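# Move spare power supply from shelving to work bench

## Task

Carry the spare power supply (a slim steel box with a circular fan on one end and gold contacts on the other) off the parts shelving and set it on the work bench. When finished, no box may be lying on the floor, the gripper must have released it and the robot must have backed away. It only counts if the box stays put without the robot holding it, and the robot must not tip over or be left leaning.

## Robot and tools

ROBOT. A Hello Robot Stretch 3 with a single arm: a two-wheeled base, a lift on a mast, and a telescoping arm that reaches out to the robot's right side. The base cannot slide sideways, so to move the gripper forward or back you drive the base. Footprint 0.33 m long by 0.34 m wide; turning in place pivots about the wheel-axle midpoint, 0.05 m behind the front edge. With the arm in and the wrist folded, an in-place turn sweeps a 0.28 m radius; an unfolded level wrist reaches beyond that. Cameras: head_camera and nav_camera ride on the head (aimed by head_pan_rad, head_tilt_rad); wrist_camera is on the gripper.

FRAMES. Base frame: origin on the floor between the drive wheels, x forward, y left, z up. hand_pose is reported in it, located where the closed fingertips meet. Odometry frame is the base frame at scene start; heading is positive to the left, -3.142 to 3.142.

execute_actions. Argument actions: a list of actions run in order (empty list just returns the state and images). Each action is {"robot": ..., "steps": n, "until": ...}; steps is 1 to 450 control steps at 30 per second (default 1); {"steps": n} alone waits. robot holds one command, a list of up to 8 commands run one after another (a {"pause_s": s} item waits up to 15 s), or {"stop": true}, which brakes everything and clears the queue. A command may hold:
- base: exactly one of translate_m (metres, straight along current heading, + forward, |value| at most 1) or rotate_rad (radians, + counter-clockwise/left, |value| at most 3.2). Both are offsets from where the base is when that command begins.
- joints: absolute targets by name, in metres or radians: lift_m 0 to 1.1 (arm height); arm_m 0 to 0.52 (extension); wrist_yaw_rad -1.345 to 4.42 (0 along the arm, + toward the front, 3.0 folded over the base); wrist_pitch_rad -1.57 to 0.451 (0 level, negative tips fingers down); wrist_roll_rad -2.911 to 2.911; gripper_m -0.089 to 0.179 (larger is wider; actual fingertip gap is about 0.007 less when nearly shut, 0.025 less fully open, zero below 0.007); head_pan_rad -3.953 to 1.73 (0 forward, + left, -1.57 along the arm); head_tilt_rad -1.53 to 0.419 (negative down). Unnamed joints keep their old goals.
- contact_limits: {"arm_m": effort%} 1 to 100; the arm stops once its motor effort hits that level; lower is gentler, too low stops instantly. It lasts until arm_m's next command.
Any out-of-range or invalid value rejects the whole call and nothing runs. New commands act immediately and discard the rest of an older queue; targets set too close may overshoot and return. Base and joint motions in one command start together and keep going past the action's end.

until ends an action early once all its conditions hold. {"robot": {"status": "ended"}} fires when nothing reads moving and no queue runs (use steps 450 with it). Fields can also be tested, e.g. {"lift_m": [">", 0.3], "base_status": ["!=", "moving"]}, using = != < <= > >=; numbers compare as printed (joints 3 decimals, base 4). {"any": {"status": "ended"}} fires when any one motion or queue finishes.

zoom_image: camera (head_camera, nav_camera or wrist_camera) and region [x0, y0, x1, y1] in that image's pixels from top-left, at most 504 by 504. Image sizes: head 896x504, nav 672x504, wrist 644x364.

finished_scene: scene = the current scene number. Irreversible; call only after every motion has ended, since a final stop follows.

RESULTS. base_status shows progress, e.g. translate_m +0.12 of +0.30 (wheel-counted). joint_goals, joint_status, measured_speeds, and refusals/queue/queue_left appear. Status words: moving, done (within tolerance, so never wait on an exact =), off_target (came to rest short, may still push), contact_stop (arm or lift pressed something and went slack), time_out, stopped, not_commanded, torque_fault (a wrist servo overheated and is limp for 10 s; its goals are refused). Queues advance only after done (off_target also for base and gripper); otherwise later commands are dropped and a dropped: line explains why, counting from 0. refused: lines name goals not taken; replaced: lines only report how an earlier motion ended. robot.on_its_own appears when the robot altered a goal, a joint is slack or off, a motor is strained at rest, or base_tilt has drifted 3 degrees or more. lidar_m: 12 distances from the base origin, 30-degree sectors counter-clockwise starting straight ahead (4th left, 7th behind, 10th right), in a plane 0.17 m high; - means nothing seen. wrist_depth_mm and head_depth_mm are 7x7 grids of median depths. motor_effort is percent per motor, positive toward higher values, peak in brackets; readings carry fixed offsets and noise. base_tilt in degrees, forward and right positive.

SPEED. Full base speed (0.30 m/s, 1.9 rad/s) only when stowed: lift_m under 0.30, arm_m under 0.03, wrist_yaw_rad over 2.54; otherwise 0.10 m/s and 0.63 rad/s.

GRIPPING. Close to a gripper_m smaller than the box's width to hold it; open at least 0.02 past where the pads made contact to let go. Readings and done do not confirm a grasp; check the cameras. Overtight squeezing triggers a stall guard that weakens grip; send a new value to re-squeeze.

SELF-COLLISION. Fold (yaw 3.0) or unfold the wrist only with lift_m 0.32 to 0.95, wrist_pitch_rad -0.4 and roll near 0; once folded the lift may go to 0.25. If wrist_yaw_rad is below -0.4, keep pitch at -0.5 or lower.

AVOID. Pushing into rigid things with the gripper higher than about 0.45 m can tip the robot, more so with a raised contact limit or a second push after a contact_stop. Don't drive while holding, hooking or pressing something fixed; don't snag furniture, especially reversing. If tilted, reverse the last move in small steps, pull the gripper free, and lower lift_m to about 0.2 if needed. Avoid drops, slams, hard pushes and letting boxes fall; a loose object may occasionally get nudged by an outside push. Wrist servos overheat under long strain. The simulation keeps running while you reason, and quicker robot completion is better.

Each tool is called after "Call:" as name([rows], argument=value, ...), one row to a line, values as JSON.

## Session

Call:
execute_actions(actions=[])

Scene clock: 0.00 s.
robot.base_odometry: x=+0.000 y=+0.000 heading=+0.000 (m, m, rad; robot's odometry frame)
robot.turned_by_wheels: +0.000 (rad since the last result)
robot.turned_by_imu: +0.000 (rad since the last result)
robot.base_tilt: forward=+0.6 right=+0.5 (deg)
robot.lidar_m: 1.48 2.20 1.50 1.38 1.40 1.35 2.54 2.23 1.25 1.16 1.17 2.28
robot.head_depth_mm: 1898 2265 2293 2292 2282 1768 2214 / 1882 2224 2229 2252 2263 1606 2149 / 1916 2193 2191 2210 2216 1575 2074 / 1922 2171 2184 2166 2185 2169 2087 / 1934 2129 2152 2134 2170 2135 2153 / 1951 2104 2088 2129 2119 2130 2131 / 1986 2069 2076 2062 2091 2096 2105
robot.base_status: not_commanded
robot.joint_positions: lift_m=+0.397 arm_m=+0.003 wrist_yaw_rad=+3.116 wrist_pitch_rad=-0.609 wrist_roll_rad=+0.018 gripper_m=+0.037 head_pan_rad=+0.000 head_tilt_rad=-0.021
robot.joint_goals: lift_m=+0.397 arm_m=+0.003 wrist_yaw_rad=+3.116 wrist_pitch_rad=-0.609 wrist_roll_rad=+0.018 gripper_m=+0.037 head_pan_rad=+0.000 head_tilt_rad=-0.021
robot.joint_status: lift_m=not_commanded arm_m=not_commanded wrist_yaw_rad=not_commanded wrist_pitch_rad=not_commanded wrist_roll_rad=not_commanded gripper_m=not_commanded head_pan_rad=not_commanded head_tilt_rad=not_commanded
robot.measured_speeds: translate_m=+0.000 rotate_rad=+0.000 lift_m=+0.000 arm_m=+0.000 wrist_yaw_rad=+0.000 wrist_pitch_rad=+0.000 wrist_roll_rad=+0.000 head_pan_rad=+0.000 head_tilt_rad=+0.000
robot: refusals=0 queue=idle queue_left=0
robot.motor_effort: left_wheel=+0 right_wheel=+0 lift_m=+29 arm_m=+1 wrist_yaw_rad=+0 wrist_pitch_rad=+3 wrist_roll_rad=+0 gripper_m=+0 head_pan_rad=+0 head_tilt_rad=+3 (%)
robot.hand_pose: x=-0.0162 y=+0.0485 z=+0.3691 quat_wxyz=(+0.223, +0.683, +0.201, +0.666) (m; robot's base frame)
robot.wrist_depth_mm: - - - - - - - / - - - - - - - / 860 867 900 878 901 902 899 / 734 735 - 746 746 746 760 / 634 645 639 633 652 654 663 / 556 569 - 586 579 567 578 / 503 - - - 498 506 504
pictures: head_camera (sideways: a quarter turn clockwise sets it upright), nav_camera (sideways: a quarter turn counterclockwise sets it upright), wrist_camera
Images, in order (width x height): head_camera 896x504, nav_camera 672x504, wrist_camera 644x364.

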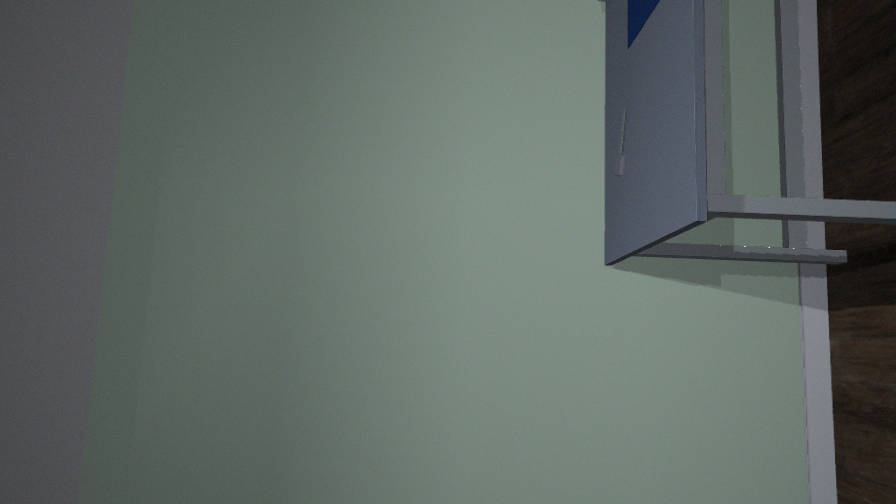

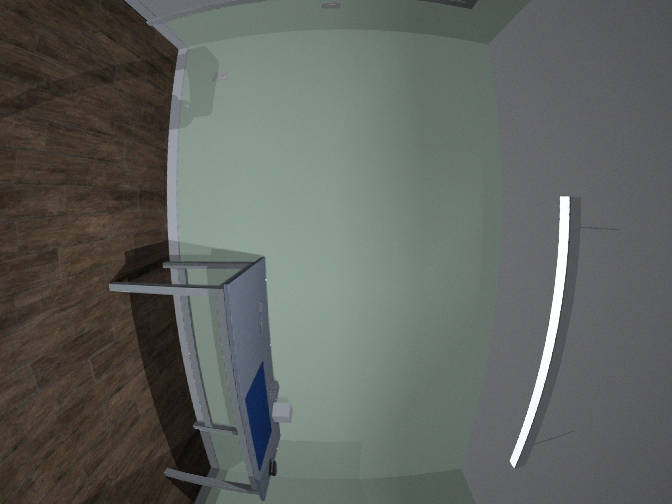

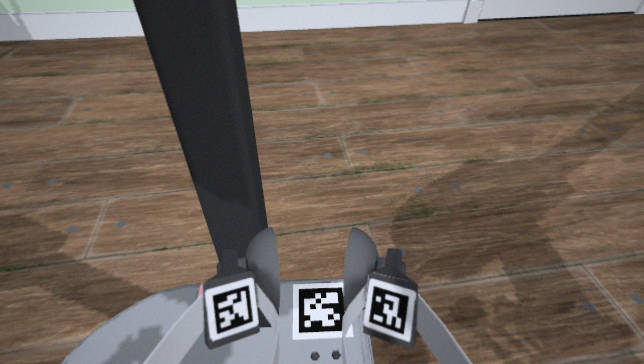

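Call:
execute_actions([
  {"robot":{"joints":{"head_pan_rad":-2.8,"head_tilt_rad":-0.25,"lift_m":0.26,"wrist_pitch_rad":-0.4}},"steps":200,"until":{"robot":{"status":"ended"}}},
])

Scene clock: 8.27 s.
robot.base_odometry: x=+0.000 y=+0.000 heading=+0.000 (m, m, rad; robot's odometry frame)
robot.turned_by_wheels: +0.000 (rad since the last result)
robot.turned_by_imu: +0.000 (rad since the last result)
robot.base_tilt: forward=+0.7 right=+0.6 (deg)
robot.lidar_m: 1.49 2.19 1.50 1.38 1.40 1.35 2.55 2.22 1.25 1.15 1.17 2.27
robot.head_depth_mm: 2176 2248 2356 2423 2558 2141 1630 / 2186 2318 2379 2497 2617 2121 1624 / 2236 2358 2419 2569 2618 2085 1613 / 2329 2422 2524 2644 2754 2087 1605 / 2374 2410 2537 2661 2758 2069 1597 / 2358 2495 2622 2748 2751 2061 1593 / 2434 2564 2645 2745 2641 2035 1571
robot.base_status: not_commanded
robot.joint_positions: lift_m=+0.260 arm_m=+0.003 wrist_yaw_rad=+3.116 wrist_pitch_rad=-0.421 wrist_roll_rad=+0.018 gripper_m=+0.037 head_pan_rad=-2.793 head_tilt_rad=-0.247
robot.joint_goals: lift_m=+0.260 arm_m=+0.003 wrist_yaw_rad=+3.116 wrist_pitch_rad=-0.400 wrist_roll_rad=+0.018 gripper_m=+0.037 head_pan_rad=-2.800 head_tilt_rad=-0.250
robot.joint_status: lift_m=done arm_m=not_commanded wrist_yaw_rad=not_commanded wrist_pitch_rad=done wrist_roll_rad=not_commanded gripper_m=not_commanded head_pan_rad=done head_tilt_rad=done
robot.measured_speeds: translate_m=+0.000 rotate_rad=+0.000 lift_m=+0.000 arm_m=+0.000 wrist_yaw_rad=+0.000 wrist_pitch_rad=+0.000 wrist_roll_rad=+0.000 head_pan_rad=+0.000 head_tilt_rad=+0.000
robot: refusals=0 queue=done queue_left=0
robot.motor_effort: left_wheel=+0(1) right_wheel=+0(0) lift_m=+25(30) arm_m=+0(0) wrist_yaw_rad=+0(1) wrist_pitch_rad=+6(7) wrist_roll_rad=+0(0) gripper_m=-1(0) head_pan_rad=-3(41) head_tilt_rad=+0(19) (%)
robot.hand_pose: x=-0.0155 y=+0.0761 z=+0.2722 quat_wxyz=(+0.158, +0.699, +0.138, +0.683) (m; robot's base frame)
robot.wrist_depth_mm: - - - - - - - / - - - - - - - / 933 944 968 949 953 994 974 / 705 713 716 725 734 743 752 / 582 576 - 594 594 605 602 / 492 502 - 519 506 495 505 / - - - - 415 428 435
pictures: head_camera (sideways: a quarter turn clockwise sets it upright), nav_camera (sideways: a quarter turn counterclockwise sets it upright), wrist_camera
Images, in order (width x height): head_camera 896x504, nav_camera 672x504, wrist_camera 644x364.

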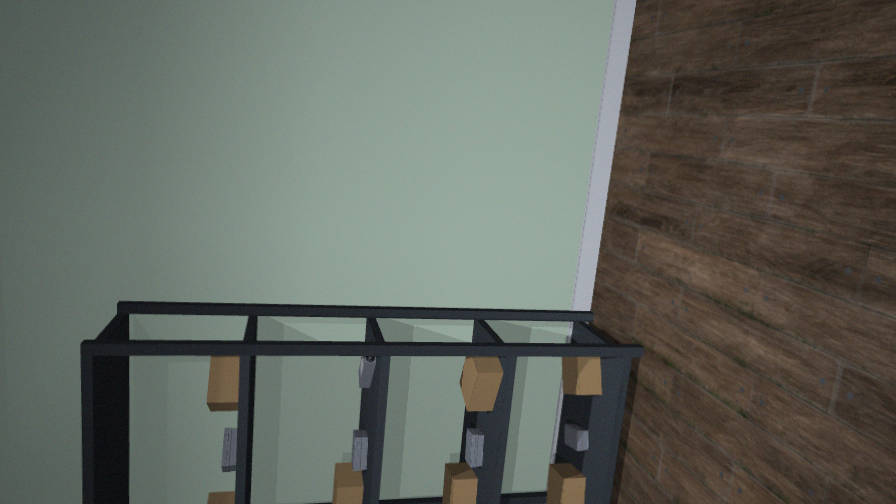

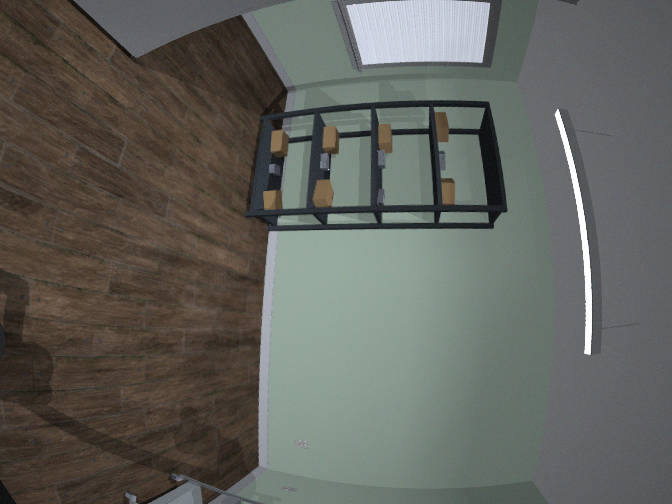

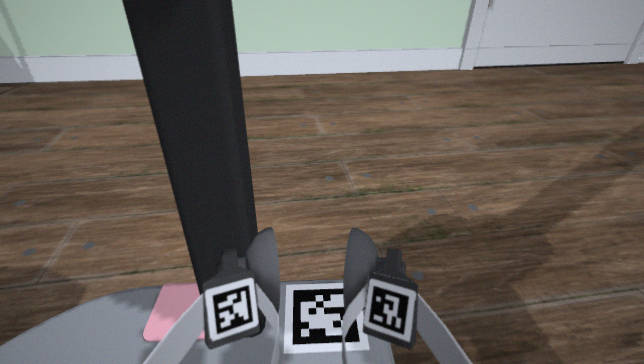

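Call:
execute_actions([
  {"robot":[{"joints":{"head_pan_rad":-1.57,"head_tilt_rad":-0.6},"base":{"rotate_rad":-2.47}},{"base":{"translate_m":1.0}},{"base":{"translate_m":0.87}},{"base":{"rotate_rad":1.06}},{"joints":{"lift_m":0.93}},{"joints":{"wrist_yaw_rad":0.0}},{"joints":{"lift_m":1.05,"wrist_roll_rad":0.0,"gripper_m":0.0}}],"steps":450,"until":{"robot":{"status":"ended"}}},
  {"steps":450,"until":{"robot":{"status":"ended"}}},
  {"steps":450,"until":{"robot":{"status":"ended"}}},
])

Scene clock: 65.60 s.
robot.base_odometry: x=-1.464 y=-1.164 heading=-1.410 (m, m, rad; robot's odometry frame)
robot.turned_by_wheels: -1.410 (rad since the last result)
robot.turned_by_imu: -1.428 (rad since the last result)
robot.base_tilt: forward=+0.6 right=+0.6 (deg)
robot.lidar_m: 1.39 1.26 0.96 0.95 3.20 2.01 1.96 1.29 0.51 0.60 0.76 0.82
robot.head_depth_mm: 746 838 915 - - - - / 772 839 896 - - - - / 776 853 906 - - - - / 782 860 836 - - 817 1114 / 785 865 775 571 1053 835 1132 / 788 872 768 566 1045 852 1132 / 791 879 667 583 1037 848 1151
robot.base_status: done (rotate_rad +1.0599 of +1.0600)
robot.joint_positions: lift_m=+1.050 arm_m=+0.003 wrist_yaw_rad=+0.003 wrist_pitch_rad=-0.420 wrist_roll_rad=+0.006 gripper_m=+0.000 head_pan_rad=-1.577 head_tilt_rad=-0.593
robot.joint_goals: lift_m=+1.050 arm_m=+0.003 wrist_yaw_rad=+0.000 wrist_pitch_rad=-0.400 wrist_roll_rad=+0.000 gripper_m=+0.000 head_pan_rad=-1.570 head_tilt_rad=-0.600
robot.joint_status: lift_m=done arm_m=not_commanded wrist_yaw_rad=done wrist_pitch_rad=done wrist_roll_rad=done gripper_m=done head_pan_rad=done head_tilt_rad=done
robot.measured_speeds: translate_m=+0.000 rotate_rad=+0.000 lift_m=+0.000 arm_m=+0.000 wrist_yaw_rad=+0.000 wrist_pitch_rad=+0.000 wrist_roll_rad=+0.000 head_pan_rad=+0.000 head_tilt_rad=+0.000
robot: refusals=0 queue=done queue_left=0
robot.motor_effort: left_wheel=-1(9) right_wheel=+1(7) lift_m=+33(33) arm_m=+0(0) wrist_yaw_rad=-4(4) wrist_pitch_rad=+6(6) wrist_roll_rad=-2(2) gripper_m=-2(88) head_pan_rad=+2(41) head_tilt_rad=-3(33) (%)
robot.hand_pose: x=-0.0209 y=-0.3721 z=+1.0620 quat_wxyz=(+0.690, +0.148, -0.693, -0.147) (m; robot's base frame)
robot.wrist_depth_mm: 659 658 670 664 635 643 213 / 512 638 651 675 680 684 227 / 406 422 455 425 404 729 247 / 341 342 345 355 358 301 802 / 302 304 303 298 302 299 916 / 682 793 813 - - 343 - / 668 665 663 584 677 - -
pictures: head_camera (sideways: a quarter turn clockwise sets it upright), nav_camera (sideways: a quarter turn counterclockwise sets it upright), wrist_camera
Images, in order (width x height): head_camera 896x504, nav_camera 672x504, wrist_camera 644x364.

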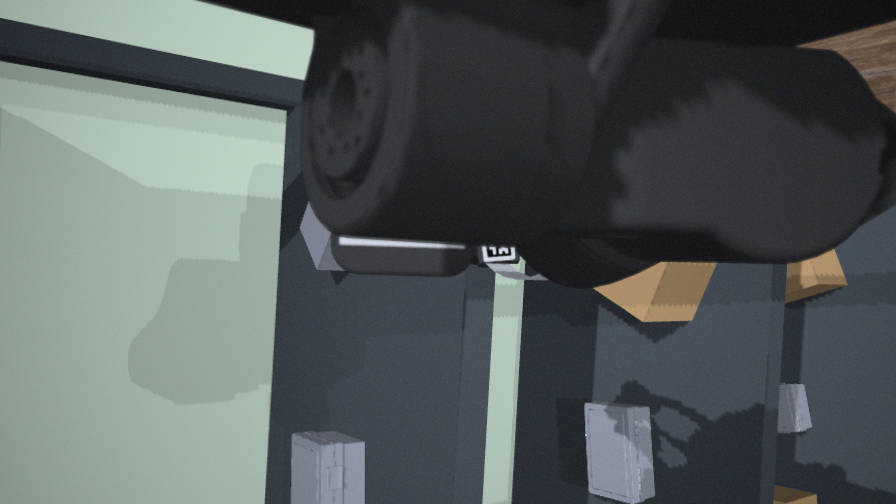

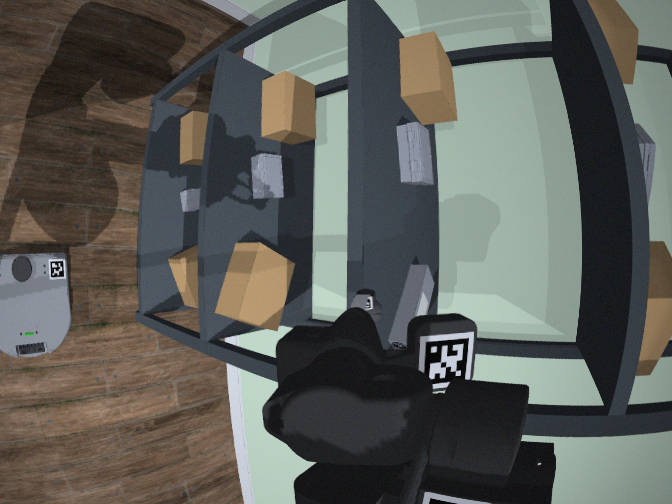

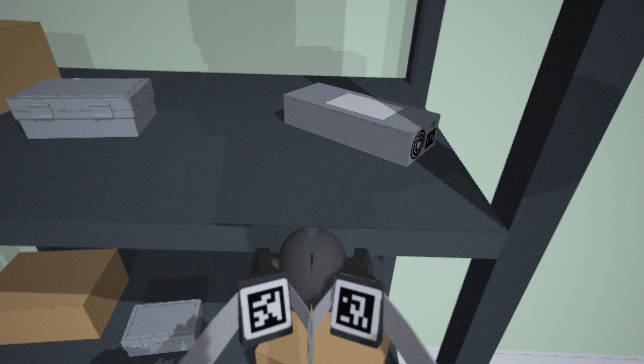

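Call:
execute_actions([
  {"robot":[{"base":{"translate_m":0.09},"joints":{"lift_m":1.0}},{"joints":{"arm_m":0.32}},{"base":{"translate_m":-0.14}}],"steps":450,"until":{"robot":{"status":"ended"}}},
])

Scene clock: 115.17 s.
robot.base_odometry: x=-1.472 y=-1.114 heading=-1.410 (m, m, rad; robot's odometry frame)
robot.turned_by_wheels: +0.000 (rad since the last result)
robot.turned_by_imu: -0.009 (rad since the last result)
robot.base_tilt: forward=+0.6 right=+0.5 (deg)
robot.lidar_m: 1.44 1.28 0.96 1.00 3.18 1.96 1.91 1.30 0.49 0.61 0.78 0.86
robot.head_depth_mm: 752 406 - 1050 1228 1412 1251 / 747 816 853 535 619 1372 1244 / 775 834 - 578 1141 845 941 / 776 849 803 571 1056 798 1120 / 781 867 772 568 1039 815 1109 / 786 865 763 564 1042 853 1119 / 787 874 753 562 1033 847 1147
robot.base_status: done (translate_m -0.1400 of -0.1400)
robot.joint_positions: lift_m=+1.000 arm_m=+0.320 wrist_yaw_rad=+0.015 wrist_pitch_rad=-0.400 wrist_roll_rad=+0.005 gripper_m=+0.000 head_pan_rad=-1.577 head_tilt_rad=-0.595
robot.joint_goals: lift_m=+1.000 arm_m=+0.320 wrist_yaw_rad=+0.000 wrist_pitch_rad=-0.400 wrist_roll_rad=+0.000 gripper_m=+0.000 head_pan_rad=-1.570 head_tilt_rad=-0.600
robot.joint_status: lift_m=done arm_m=done wrist_yaw_rad=done wrist_pitch_rad=done wrist_roll_rad=done gripper_m=done head_pan_rad=done head_tilt_rad=done
robot.measured_speeds: translate_m=+0.000 rotate_rad=+0.000 lift_m=+0.000 arm_m=+0.000 wrist_yaw_rad=+0.000 wrist_pitch_rad=+0.000 wrist_roll_rad=+0.000 head_pan_rad=+0.000 head_tilt_rad=+0.000
robot: refusals=0 queue=done queue_left=0
robot.on_its_own: wrist_yaw_rad is at rest, and its effort (-17) is outside its rest range (-12 to +12)
robot.motor_effort: left_wheel=+4(12) right_wheel=-7(13) lift_m=+24(34) arm_m=+4(10) wrist_yaw_rad=-17(16) wrist_pitch_rad=+0(6) wrist_roll_rad=-2(2) gripper_m=-4(4) head_pan_rad=+2(3) head_tilt_rad=-1(3) (%)
robot.hand_pose: x=-0.0182 y=-0.6913 z=+1.0170 quat_wxyz=(+0.693, +0.145, -0.693, -0.136) (m; robot's base frame)
robot.wrist_depth_mm: 362 358 361 354 352 309 350 / 391 392 386 381 377 372 375 / 342 345 354 361 349 403 406 / 261 264 266 203 194 437 439 / 210 213 215 192 156 157 479 / 177 177 178 - 139 130 132 / 153 153 150 150 136 115 113
pictures: head_camera (sideways: a quarter turn clockwise sets it upright), nav_camera (sideways: a quarter turn counterclockwise sets it upright), wrist_camera
Images, in order (width x height): head_camera 896x504, nav_camera 672x504, wrist_camera 644x364.

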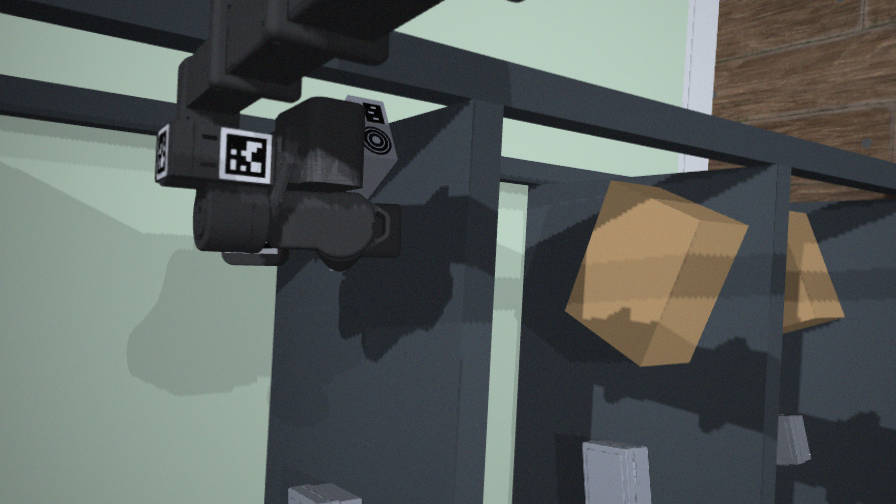

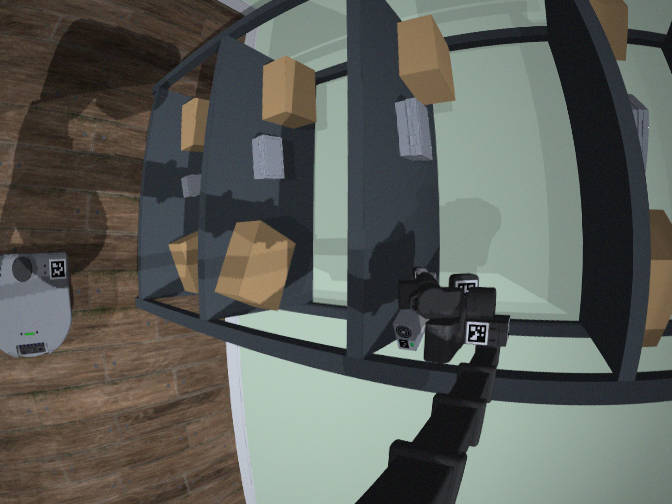

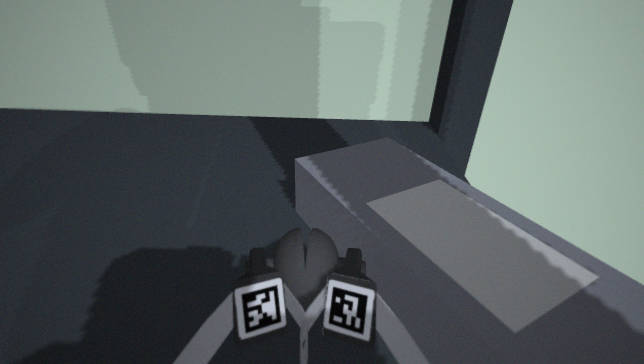

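Call:
execute_actions([
  {"robot":[{"base":{"translate_m":0.04}},{"joints":{"arm_m":0.0,"lift_m":1.05}}],"steps":450,"until":{"robot":{"status":"ended"}}},
])

Scene clock: 125.00 s.
robot.base_odometry: x=-1.466 y=-1.154 heading=-1.410 (m, m, rad; robot's odometry frame)
robot.turned_by_wheels: +0.000 (rad since the last result)
robot.turned_by_imu: +0.000 (rad since the last result)
robot.base_tilt: forward=+0.6 right=+0.6 (deg)
robot.lidar_m: 1.40 1.28 0.96 0.95 3.21 2.00 1.94 1.30 0.50 0.60 0.76 0.83
robot.head_depth_mm: 762 851 918 - - - 1194 / 765 834 909 - - - - / 778 859 906 - - - - / 781 866 832 549 - 812 1112 / 786 867 768 568 1046 832 1114 / 785 867 764 563 1036 854 1125 / 792 876 680 584 1040 847 1142
robot.base_status: done (translate_m +0.0400 of +0.0400)
robot.joint_positions: lift_m=+1.050 arm_m=+0.003 wrist_yaw_rad=-0.002 wrist_pitch_rad=-0.414 wrist_roll_rad=+0.005 gripper_m=+0.000 head_pan_rad=-1.577 head_tilt_rad=-0.595
robot.joint_goals: lift_m=+1.050 arm_m=+0.000 wrist_yaw_rad=+0.000 wrist_pitch_rad=-0.400 wrist_roll_rad=+0.000 gripper_m=+0.000 head_pan_rad=-1.570 head_tilt_rad=-0.600
robot.joint_status: lift_m=done arm_m=done wrist_yaw_rad=done wrist_pitch_rad=done wrist_roll_rad=done gripper_m=done head_pan_rad=done head_tilt_rad=done
robot.measured_speeds: translate_m=+0.000 rotate_rad=+0.000 lift_m=+0.000 arm_m=+0.000 wrist_yaw_rad=+0.000 wrist_pitch_rad=+0.000 wrist_roll_rad=+0.000 head_pan_rad=+0.000 head_tilt_rad=+0.000
robot: refusals=0 queue=done queue_left=0
robot.motor_effort: left_wheel=+1(8) right_wheel=+1(10) lift_m=+34(36) arm_m=-3(5) wrist_yaw_rad=+3(16) wrist_pitch_rad=+4(4) wrist_roll_rad=-2(2) gripper_m=-2(4) head_pan_rad=+4(3) head_tilt_rad=-2(2) (%)
robot.hand_pose: x=-0.0220 y=-0.3731 z=+1.0635 quat_wxyz=(+0.690, +0.144, -0.694, -0.147) (m; robot's base frame)
robot.wrist_depth_mm: 644 666 654 645 646 638 211 / 530 656 677 683 681 673 233 / 402 425 464 468 413 266 743 / 343 345 352 359 361 278 834 / 302 303 301 299 301 303 923 / 685 803 830 - 994 347 - / 669 666 688 593 443 - -
pictures: head_camera (sideways: a quarter turn clockwise sets it upright), nav_camera (sideways: a quarter turn counterclockwise sets it upright), wrist_camera
Images, in order (width x height): head_camera 896x504, nav_camera 672x504, wrist_camera 644x364.

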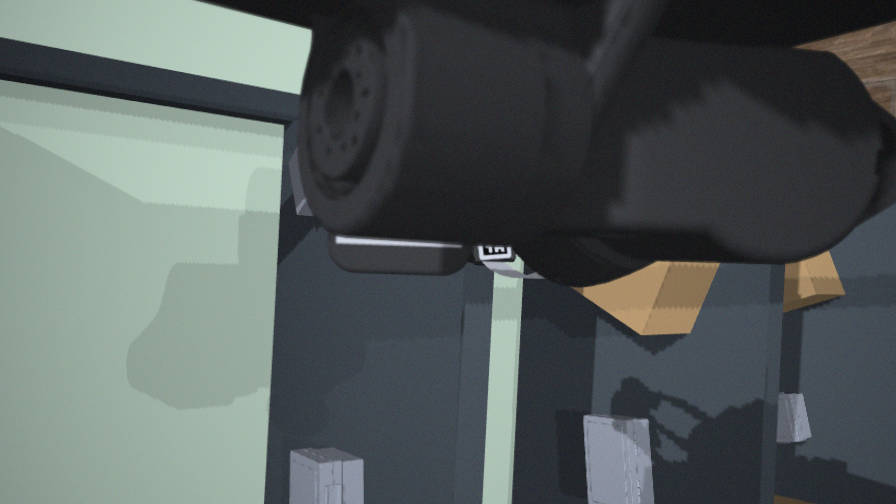

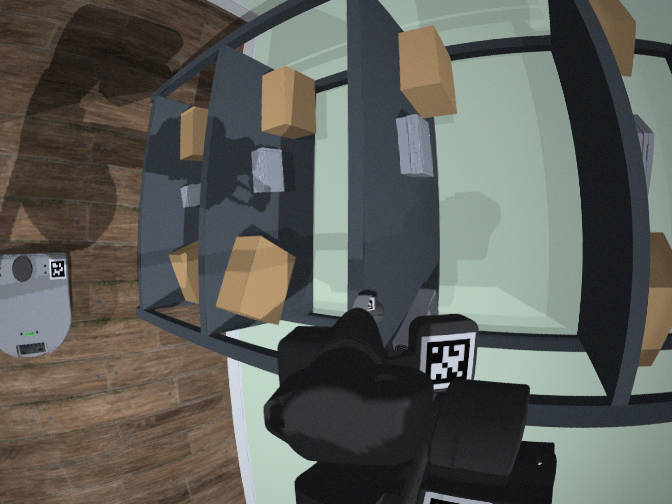

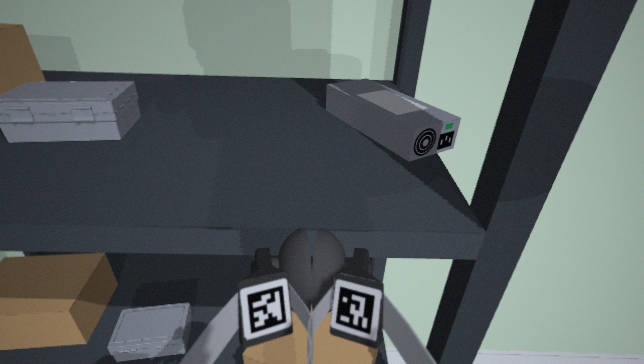

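Call:
execute_actions([
  {"robot":[{"base":{"rotate_rad":0.245},"joints":{"lift_m":1.09,"wrist_pitch_rad":-0.77}},{"base":{"translate_m":-0.474}},{"base":{"rotate_rad":0.29}},{"joints":{"arm_m":0.15}}],"steps":450,"until":{"robot":{"status":"ended"}}},
  {"steps":450,"until":{"robot":{"status":"ended"}}},
])

Scene clock: 192.33 s.
robot.base_odometry: x=-1.653 y=-0.718 heading=-0.875 (m, m, rad; robot's odometry frame)
robot.turned_by_wheels: +0.535 (rad since the last result)
robot.turned_by_imu: +0.543 (rad since the last result)
robot.base_tilt: forward=+0.6 right=+0.6 (deg)
robot.lidar_m: 1.44 1.25 3.81 2.58 1.52 1.70 1.11 0.84 0.82 0.44 1.02 1.86
robot.head_depth_mm: - - 826 880 976 1095 1196 / - - 846 921 1056 1196 1244 / 731 - - 1031 1065 1294 1234 / 782 859 459 1111 1024 1198 1176 / 342 379 423 487 567 699 842 / 921 1006 764 565 912 829 1143 / 983 1074 752 614 1031 920 1173
robot.base_status: done (rotate_rad +0.2899 of +0.2900)
robot.joint_positions: lift_m=+1.090 arm_m=+0.150 wrist_yaw_rad=-0.002 wrist_pitch_rad=-0.778 wrist_roll_rad=+0.005 gripper_m=+0.000 head_pan_rad=-1.577 head_tilt_rad=-0.595
robot.joint_goals: lift_m=+1.090 arm_m=+0.150 wrist_yaw_rad=+0.000 wrist_pitch_rad=-0.770 wrist_roll_rad=+0.000 gripper_m=+0.000 head_pan_rad=-1.570 head_tilt_rad=-0.600
robot.joint_status: lift_m=done arm_m=done wrist_yaw_rad=done wrist_pitch_rad=done wrist_roll_rad=done gripper_m=done head_pan_rad=done head_tilt_rad=done
robot.measured_speeds: translate_m=+0.000 rotate_rad=+0.000 lift_m=+0.000 arm_m=+0.000 wrist_yaw_rad=+0.000 wrist_pitch_rad=+0.000 wrist_roll_rad=+0.000 head_pan_rad=+0.000 head_tilt_rad=+0.000
robot: refusals=0 queue=done queue_left=0
robot.motor_effort: left_wheel=+0(4) right_wheel=+1(4) lift_m=+33(34) arm_m=+3(5) wrist_yaw_rad=+2(1) wrist_pitch_rad=+2(3) wrist_roll_rad=-2(2) gripper_m=-3(3) head_pan_rad=+3(2) head_tilt_rad=-2(1) (%)
robot.hand_pose: x=-0.0219 y=-0.4602 z=+1.0314 quat_wxyz=(+0.653, +0.267, -0.656, -0.270) (m; robot's base frame)
robot.wrist_depth_mm: - 78 343 305 409 440 391 / - 84 257 260 529 484 426 / - 90 261 319 618 538 463 / 83 98 242 808 706 597 511 / 724 110 166 770 843 686 575 / - 170 168 - - 827 655 / - - 267 - - 970 768
pictures: head_camera (sideways: a quarter turn clockwise sets it upright), nav_camera (sideways: a quarter turn counterclockwise sets it upright), wrist_camera
Images, in order (width x height): head_camera 896x504, nav_camera 672x504, wrist_camera 644x364.

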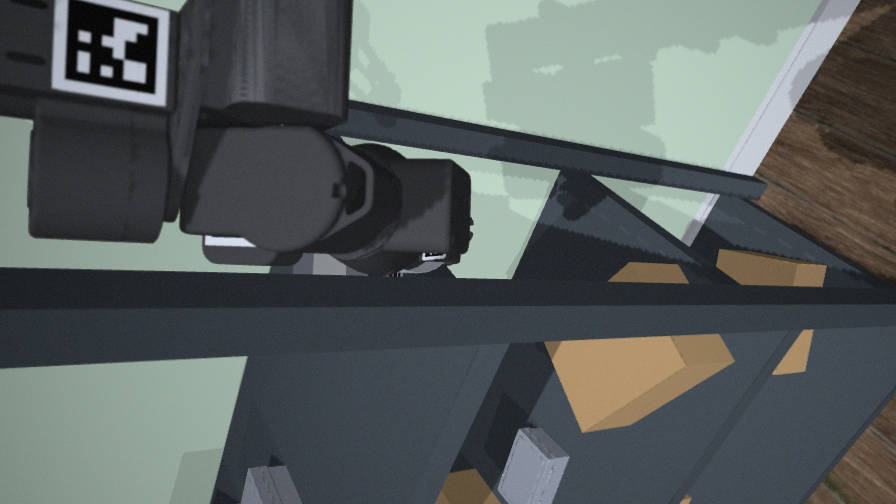

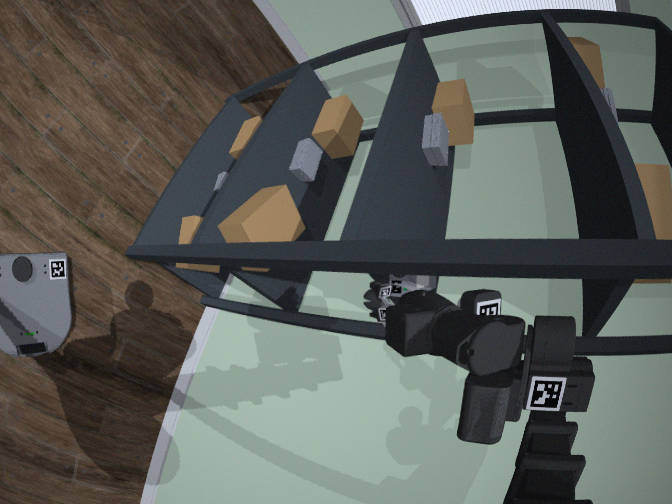

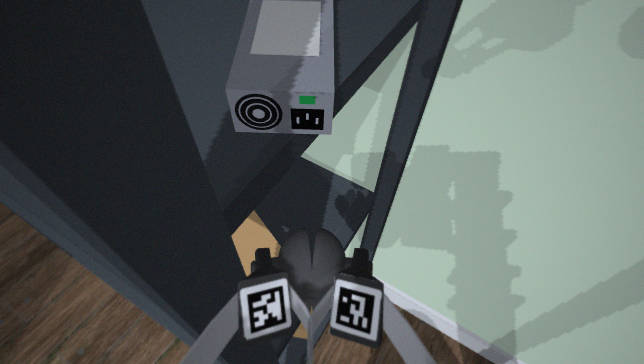

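Call:
execute_actions([
  {"robot":[{"base":{"translate_m":-0.03}},{"joints":{"arm_m":0.27,"wrist_yaw_rad":0.3}},{"joints":{"gripper_m":0.125,"lift_m":1.075}}],"steps":450,"until":{"robot":{"status":"ended"}}},
])

Scene clock: 213.40 s.
robot.base_odometry: x=-1.672 y=-0.695 heading=-0.876 (m, m, rad; robot's odometry frame)
robot.turned_by_wheels: +0.000 (rad since the last result)
robot.turned_by_imu: -0.001 (rad since the last result)
robot.base_tilt: forward=+0.6 right=+0.6 (deg)
robot.lidar_m: 1.46 1.27 3.20 2.54 1.50 1.76 1.09 0.82 0.80 0.44 0.69 1.88
robot.head_depth_mm: 643 717 782 856 957 1074 1188 / - - 821 919 1031 1173 1240 / 726 - 822 970 1087 1266 1239 / 782 852 - 1075 1060 1297 1207 / 786 396 440 505 579 697 876 / 342 382 441 530 877 810 1149 / 964 1061 751 586 1036 919 1176
robot.base_status: done (translate_m -0.0300 of -0.0300)
robot.joint_positions: lift_m=+1.075 arm_m=+0.270 wrist_yaw_rad=+0.290 wrist_pitch_rad=-0.781 wrist_roll_rad=+0.004 gripper_m=+0.125 head_pan_rad=-1.577 head_tilt_rad=-0.595
robot.joint_goals: lift_m=+1.075 arm_m=+0.270 wrist_yaw_rad=+0.300 wrist_pitch_rad=-0.770 wrist_roll_rad=+0.000 gripper_m=+0.125 head_pan_rad=-1.570 head_tilt_rad=-0.600
robot.joint_status: lift_m=done arm_m=done wrist_yaw_rad=done wrist_pitch_rad=done wrist_roll_rad=done gripper_m=done head_pan_rad=done head_tilt_rad=done
robot.measured_speeds: translate_m=+0.000 rotate_rad=+0.000 lift_m=+0.000 arm_m=+0.000 wrist_yaw_rad=+0.000 wrist_pitch_rad=+0.000 wrist_roll_rad=+0.000 head_pan_rad=+0.000 head_tilt_rad=+0.000
robot: refusals=0 queue=done queue_left=0
robot.motor_effort: left_wheel=-4(7) right_wheel=+11(11) lift_m=+26(33) arm_m=+1(6) wrist_yaw_rad=+11(15) wrist_pitch_rad=+3(10) wrist_roll_rad=-2(2) gripper_m=+3(90) head_pan_rad=+3(4) head_tilt_rad=-1(3) (%)
robot.hand_pose: x=+0.0256 y=-0.5731 z=+1.0164 quat_wxyz=(+0.685, +0.360, -0.609, -0.173) (m; robot's base frame)
robot.wrist_depth_mm: 315 318 325 307 315 340 269 / 274 277 280 226 234 291 301 / 238 242 244 192 196 336 341 / 214 214 216 169 174 436 379 / 192 194 196 188 348 489 412 / 174 178 177 211 667 534 447 / 163 156 168 589 978 747 488
pictures: head_camera (sideways: a quarter turn clockwise sets it upright), nav_camera (sideways: a quarter turn counterclockwise sets it upright), wrist_camera
Images, in order (width x height): head_camera 896x504, nav_camera 672x504, wrist_camera 644x364.

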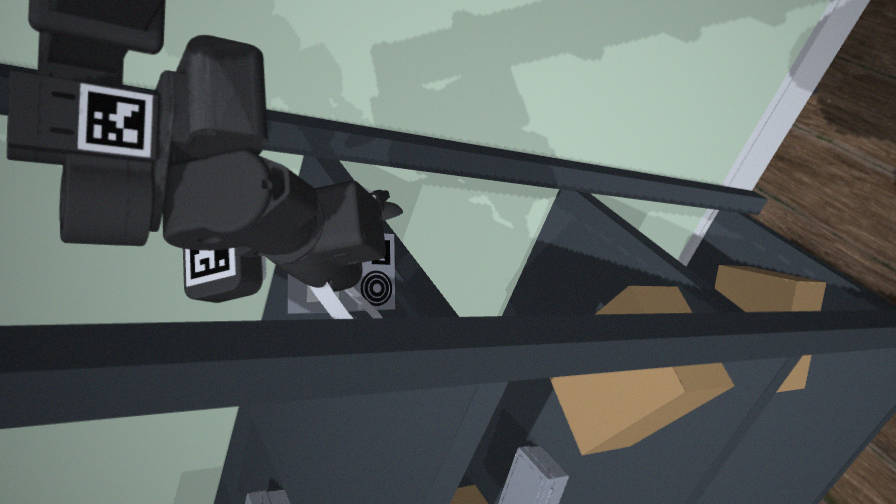

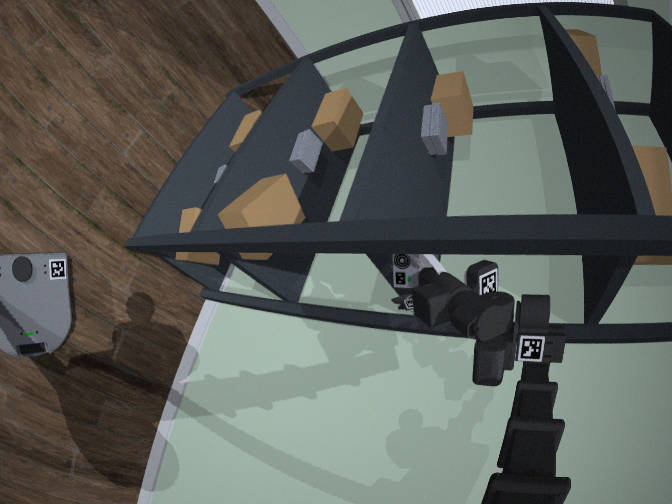

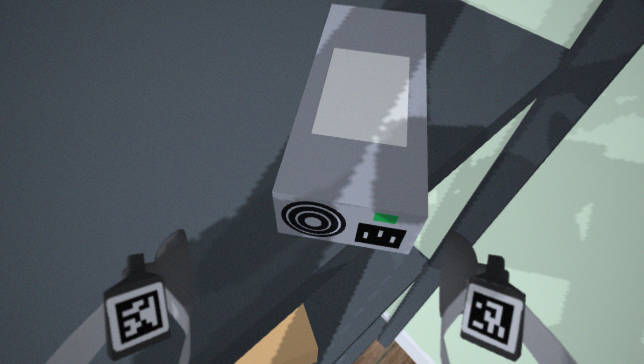

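Call:
execute_actions([
  {"robot":[{"joints":{"wrist_yaw_rad":0.23}},{"joints":{"arm_m":0.31}},{"joints":{"gripper_m":0.14,"arm_m":0.34}}],"steps":450,"until":{"robot":{"status":"ended"}}},
])

Scene clock: 226.97 s.
robot.base_odometry: x=-1.672 y=-0.695 heading=-0.875 (m, m, rad; robot's odometry frame)
robot.turned_by_wheels: +0.000 (rad since the last result)
robot.turned_by_imu: +0.001 (rad since the last result)
robot.base_tilt: forward=+0.6 right=+0.5 (deg)
robot.lidar_m: 1.46 1.27 3.20 2.54 1.49 1.77 1.09 0.83 0.80 0.44 0.69 1.88
robot.head_depth_mm: - 727 781 859 950 1068 1187 / - 753 813 922 1034 1175 1245 / 731 - 833 981 1085 1267 1238 / 783 852 614 1079 1060 1295 1204 / 365 402 440 505 579 700 1082 / 343 383 450 531 874 811 1142 / 967 1061 751 587 1035 913 1175
robot.base_status: done (translate_m -0.0300 of -0.0300)
robot.joint_positions: lift_m=+1.075 arm_m=+0.340 wrist_yaw_rad=+0.233 wrist_pitch_rad=-0.781 wrist_roll_rad=+0.004 gripper_m=+0.140 head_pan_rad=-1.577 head_tilt_rad=-0.595
robot.joint_goals: lift_m=+1.075 arm_m=+0.340 wrist_yaw_rad=+0.230 wrist_pitch_rad=-0.770 wrist_roll_rad=+0.000 gripper_m=+0.140 head_pan_rad=-1.570 head_tilt_rad=-0.600
robot.joint_status: lift_m=done arm_m=done wrist_yaw_rad=done wrist_pitch_rad=done wrist_roll_rad=done gripper_m=done head_pan_rad=done head_tilt_rad=done
robot.measured_speeds: translate_m=+0.000 rotate_rad=+0.000 lift_m=+0.000 arm_m=+0.000 wrist_yaw_rad=+0.000 wrist_pitch_rad=+0.000 wrist_roll_rad=+0.000 head_pan_rad=+0.000 head_tilt_rad=+0.000
robot: refusals=0 queue=done queue_left=0
robot.motor_effort: left_wheel=-1(4) right_wheel=+2(11) lift_m=+25(25) arm_m=+4(2) wrist_yaw_rad=-3(11) wrist_pitch_rad=+3(3) wrist_roll_rad=-2(2) gripper_m=-1(66) head_pan_rad=+3(4) head_tilt_rad=-3(2) (%)
robot.hand_pose: x=+0.0165 y=-0.6453 z=+1.0164 quat_wxyz=(+0.680, +0.343, -0.619, -0.192) (m; robot's base frame)
robot.wrist_depth_mm: 313 320 325 332 335 304 255 / 273 276 280 217 279 287 230 / 239 243 243 190 243 259 266 / 213 215 212 168 216 304 316 / 192 194 157 151 200 398 350 / 177 177 139 138 499 - 382 / - 159 127 126 712 637 413
pictures: head_camera (sideways: a quarter turn clockwise sets it upright), nav_camera (sideways: a quarter turn counterclockwise sets it upright), wrist_camera
Images, in order (width x height): head_camera 896x504, nav_camera 672x504, wrist_camera 644x364.

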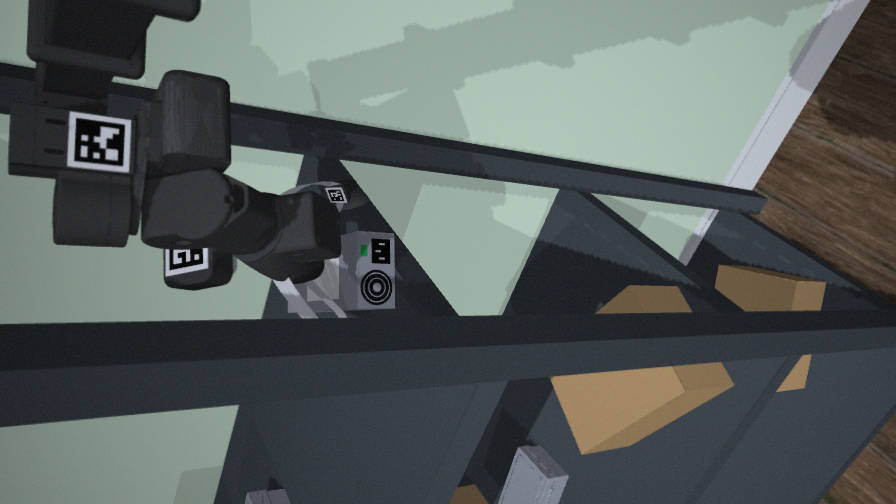

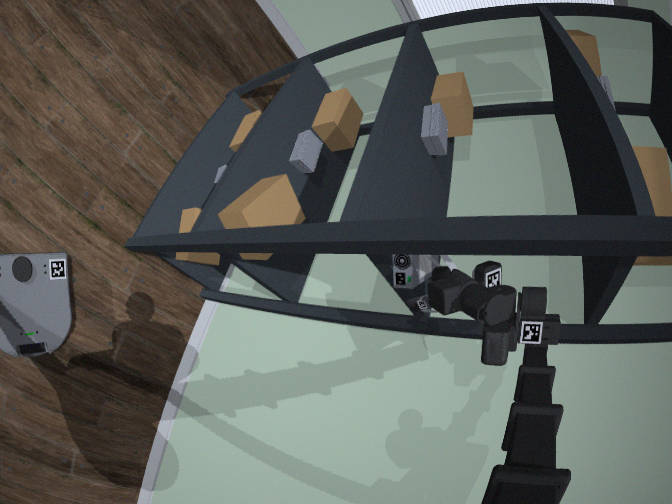

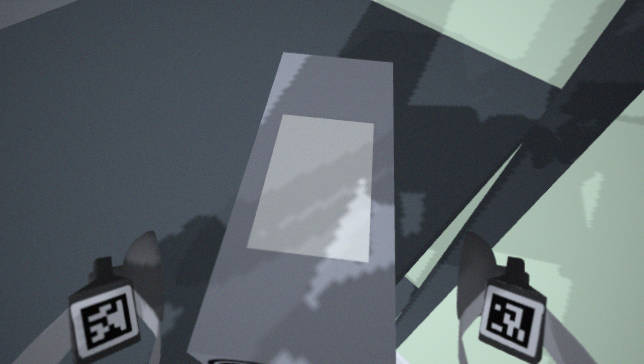

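Call:
execute_actions([
  {"robot":[{"joints":{"arm_m":0.398,"wrist_yaw_rad":0.27,"gripper_m":0.125}}],"steps":450,"until":{"robot":{"status":"ended"}}},
])

Scene clock: 237.10 s.
robot.base_odometry: x=-1.672 y=-0.695 heading=-0.875 (m, m, rad; robot's odometry frame)
robot.turned_by_wheels: +0.000 (rad since the last result)
robot.turned_by_imu: +0.000 (rad since the last result)
robot.base_tilt: forward=+0.6 right=+0.6 (deg)
robot.lidar_m: 1.46 1.28 3.19 2.54 1.50 1.77 1.09 0.82 0.80 0.44 0.69 1.88
robot.head_depth_mm: - 725 781 856 955 1074 1192 / 650 742 808 921 1033 1177 1238 / - 820 835 974 1081 1273 1228 / 787 - 640 1081 1056 1296 1204 / 365 401 439 504 580 697 1082 / 343 383 450 529 878 807 1146 / 965 1056 754 586 1031 916 1175
robot.base_status: done (translate_m -0.0300 of -0.0300)
robot.joint_positions: lift_m=+1.075 arm_m=+0.398 wrist_yaw_rad=+0.267 wrist_pitch_rad=-0.781 wrist_roll_rad=+0.004 gripper_m=+0.125 head_pan_rad=-1.577 head_tilt_rad=-0.595
robot.joint_goals: lift_m=+1.075 arm_m=+0.398 wrist_yaw_rad=+0.270 wrist_pitch_rad=-0.770 wrist_roll_rad=+0.000 gripper_m=+0.125 head_pan_rad=-1.570 head_tilt_rad=-0.600
robot.joint_status: lift_m=done arm_m=done wrist_yaw_rad=done wrist_pitch_rad=done wrist_roll_rad=done gripper_m=done head_pan_rad=done head_tilt_rad=done
robot.measured_speeds: translate_m=+0.000 rotate_rad=+0.000 lift_m=+0.000 arm_m=+0.000 wrist_yaw_rad=+0.000 wrist_pitch_rad=+0.000 wrist_roll_rad=+0.000 head_pan_rad=+0.000 head_tilt_rad=+0.000
robot: refusals=0 queue=done queue_left=0
robot.motor_effort: left_wheel=-1(1) right_wheel=+1(1) lift_m=+26(26) arm_m=+3(2) wrist_yaw_rad=+3(4) wrist_pitch_rad=+3(3) wrist_roll_rad=-2(2) gripper_m=+1(65) head_pan_rad=+1(3) head_tilt_rad=-3(3) (%)
robot.hand_pose: x=+0.0220 y=-0.7019 z=+1.0164 quat_wxyz=(+0.683, +0.354, -0.613, -0.181) (m; robot's base frame)
robot.wrist_depth_mm: 303 321 326 331 312 262 221 / 273 275 281 283 288 277 237 / 238 241 242 190 250 252 244 / 212 214 211 168 217 223 218 / 193 194 156 151 195 204 257 / 174 - 139 137 174 311 322 / - 159 125 126 165 534 353
pictures: head_camera (sideways: a quarter turn clockwise sets it upright), nav_camera (sideways: a quarter turn counterclockwise sets it upright), wrist_camera
Images, in order (width x height): head_camera 896x504, nav_camera 672x504, wrist_camera 644x364.

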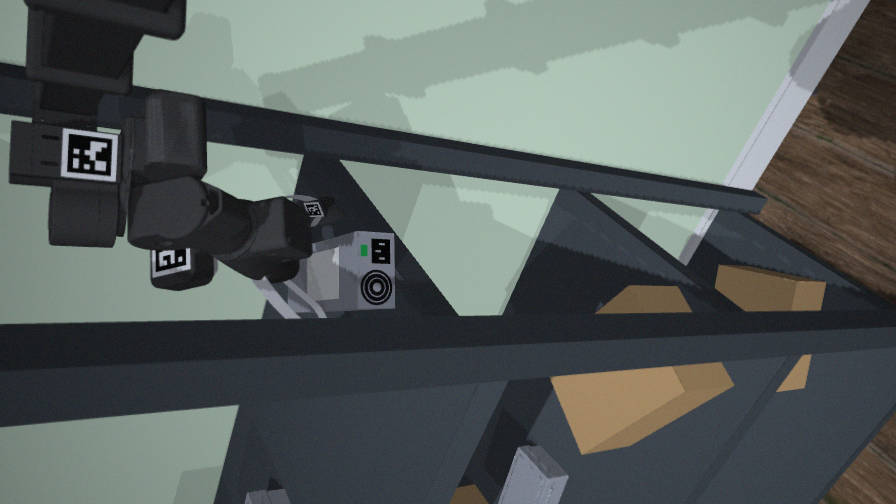

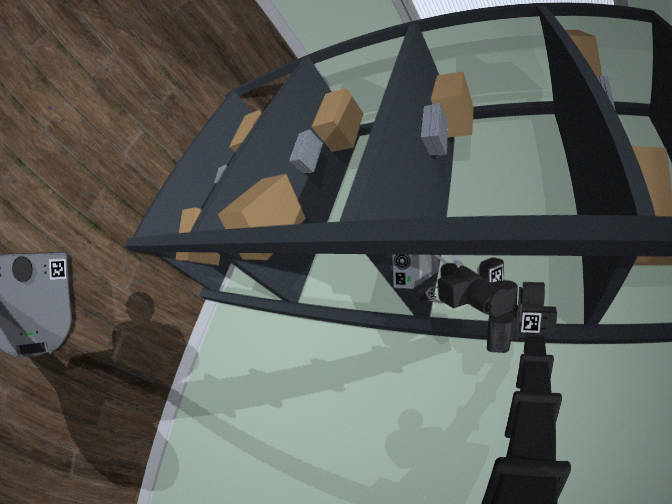

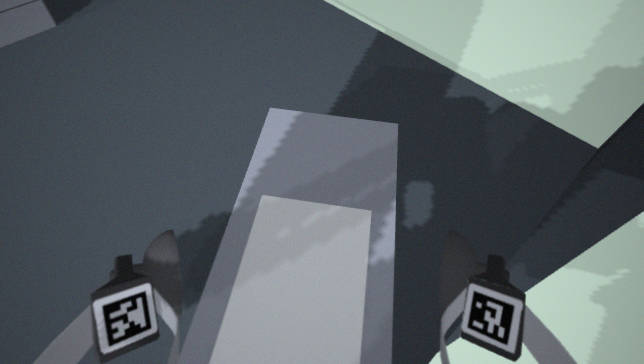

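Call:
execute_actions([
  {"robot":[{"joints":{"gripper_m":0.04}},{"pause_s":0.5},{"joints":{"lift_m":1.1,"wrist_pitch_rad":-0.70}}],"steps":450,"until":{"robot":{"status":"ended"}}},
])

Scene clock: 257.03 s.
robot.base_odometry: x=-1.672 y=-0.695 heading=-0.875 (m, m, rad; robot's odometry frame)
robot.turned_by_wheels: +0.000 (rad since the last result)
robot.turned_by_imu: +0.000 (rad since the last result)
robot.base_tilt: forward=+0.6 right=+0.7 (deg)
robot.lidar_m: 1.46 1.27 3.19 2.55 1.50 1.78 1.09 0.82 0.80 0.44 0.69 1.88
robot.head_depth_mm: 686 715 783 855 959 1074 1182 / 654 732 809 920 1028 1171 1230 / - 815 831 979 1084 1272 1234 / 786 - 605 1079 1054 1285 1205 / 365 399 439 502 578 697 1082 / 343 383 448 531 877 807 1151 / 964 1059 754 586 1034 917 1178
robot.base_status: done (translate_m -0.0300 of -0.0300)
robot.joint_positions: lift_m=+1.100 arm_m=+0.398 wrist_yaw_rad=+0.273 wrist_pitch_rad=-0.765 wrist_roll_rad=+0.007 gripper_m=+0.041 head_pan_rad=-1.577 head_tilt_rad=-0.595
robot.joint_goals: lift_m=+1.100 arm_m=+0.398 wrist_yaw_rad=+0.270 wrist_pitch_rad=-0.700 wrist_roll_rad=+0.000 gripper_m=+0.040 head_pan_rad=-1.570 head_tilt_rad=-0.600
robot.joint_status: lift_m=done arm_m=done wrist_yaw_rad=done wrist_pitch_rad=off_target wrist_roll_rad=done gripper_m=done head_pan_rad=done head_tilt_rad=done
robot.measured_speeds: translate_m=+0.000 rotate_rad=+0.000 lift_m=+0.000 arm_m=+0.000 wrist_yaw_rad=+0.000 wrist_pitch_rad=+0.000 wrist_roll_rad=+0.000 head_pan_rad=+0.000 head_tilt_rad=+0.000
robot: refusals=0 queue=dropped queue_left=0
robot.motor_effort: left_wheel=+0(2) right_wheel=+1(5) lift_m=+40(40) arm_m=+3(4) wrist_yaw_rad=-4(6) wrist_pitch_rad=+19(19) wrist_roll_rad=-2(4) gripper_m=-17(99) head_pan_rad=+3(4) head_tilt_rad=-2(3) (%)
robot.hand_pose: x=+0.0237 y=-0.7047 z=+1.0434 quat_wxyz=(+0.684, +0.350, -0.616, -0.174) (m; robot's base frame)
robot.wrist_depth_mm: 312 373 381 380 318 261 220 / 310 320 323 330 326 280 233 / 276 278 281 285 288 290 249 / 245 247 243 179 248 257 219 / 221 221 192 157 223 235 247 / 201 204 141 140 140 303 316 / 184 183 127 126 131 431 354
pictures: head_camera (sideways: a quarter turn clockwise sets it upright), nav_camera (sideways: a quarter turn counterclockwise sets it upright), wrist_camera
Images, in order (width x height): head_camera 896x504, nav_camera 672x504, wrist_camera 644x364.

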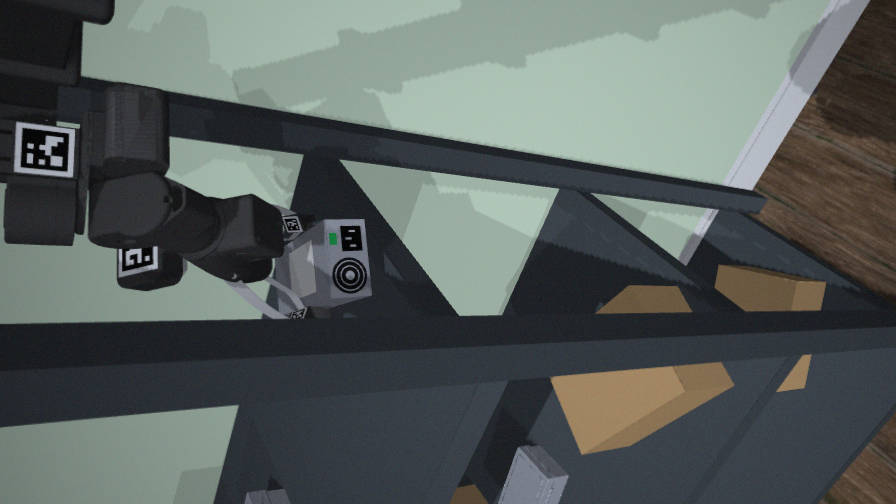

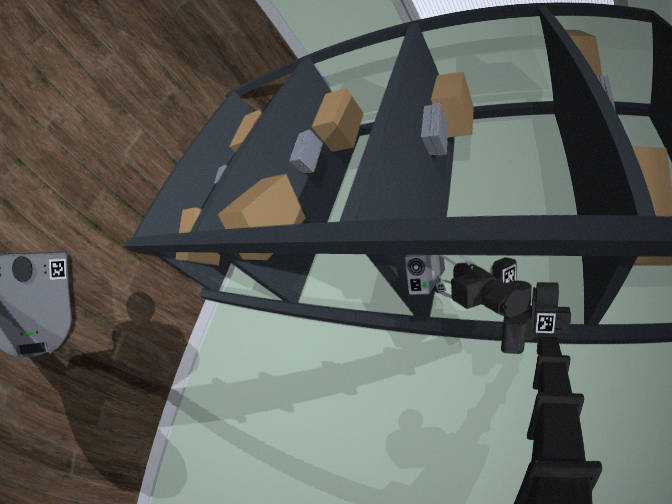

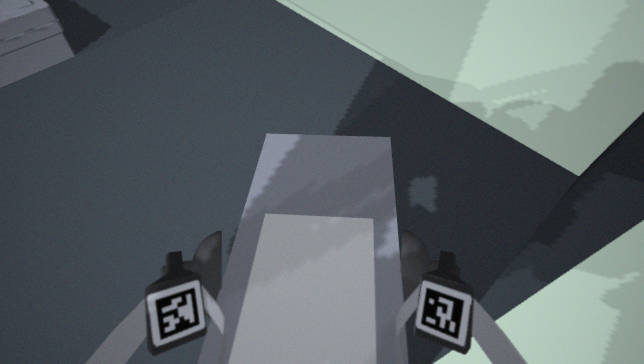

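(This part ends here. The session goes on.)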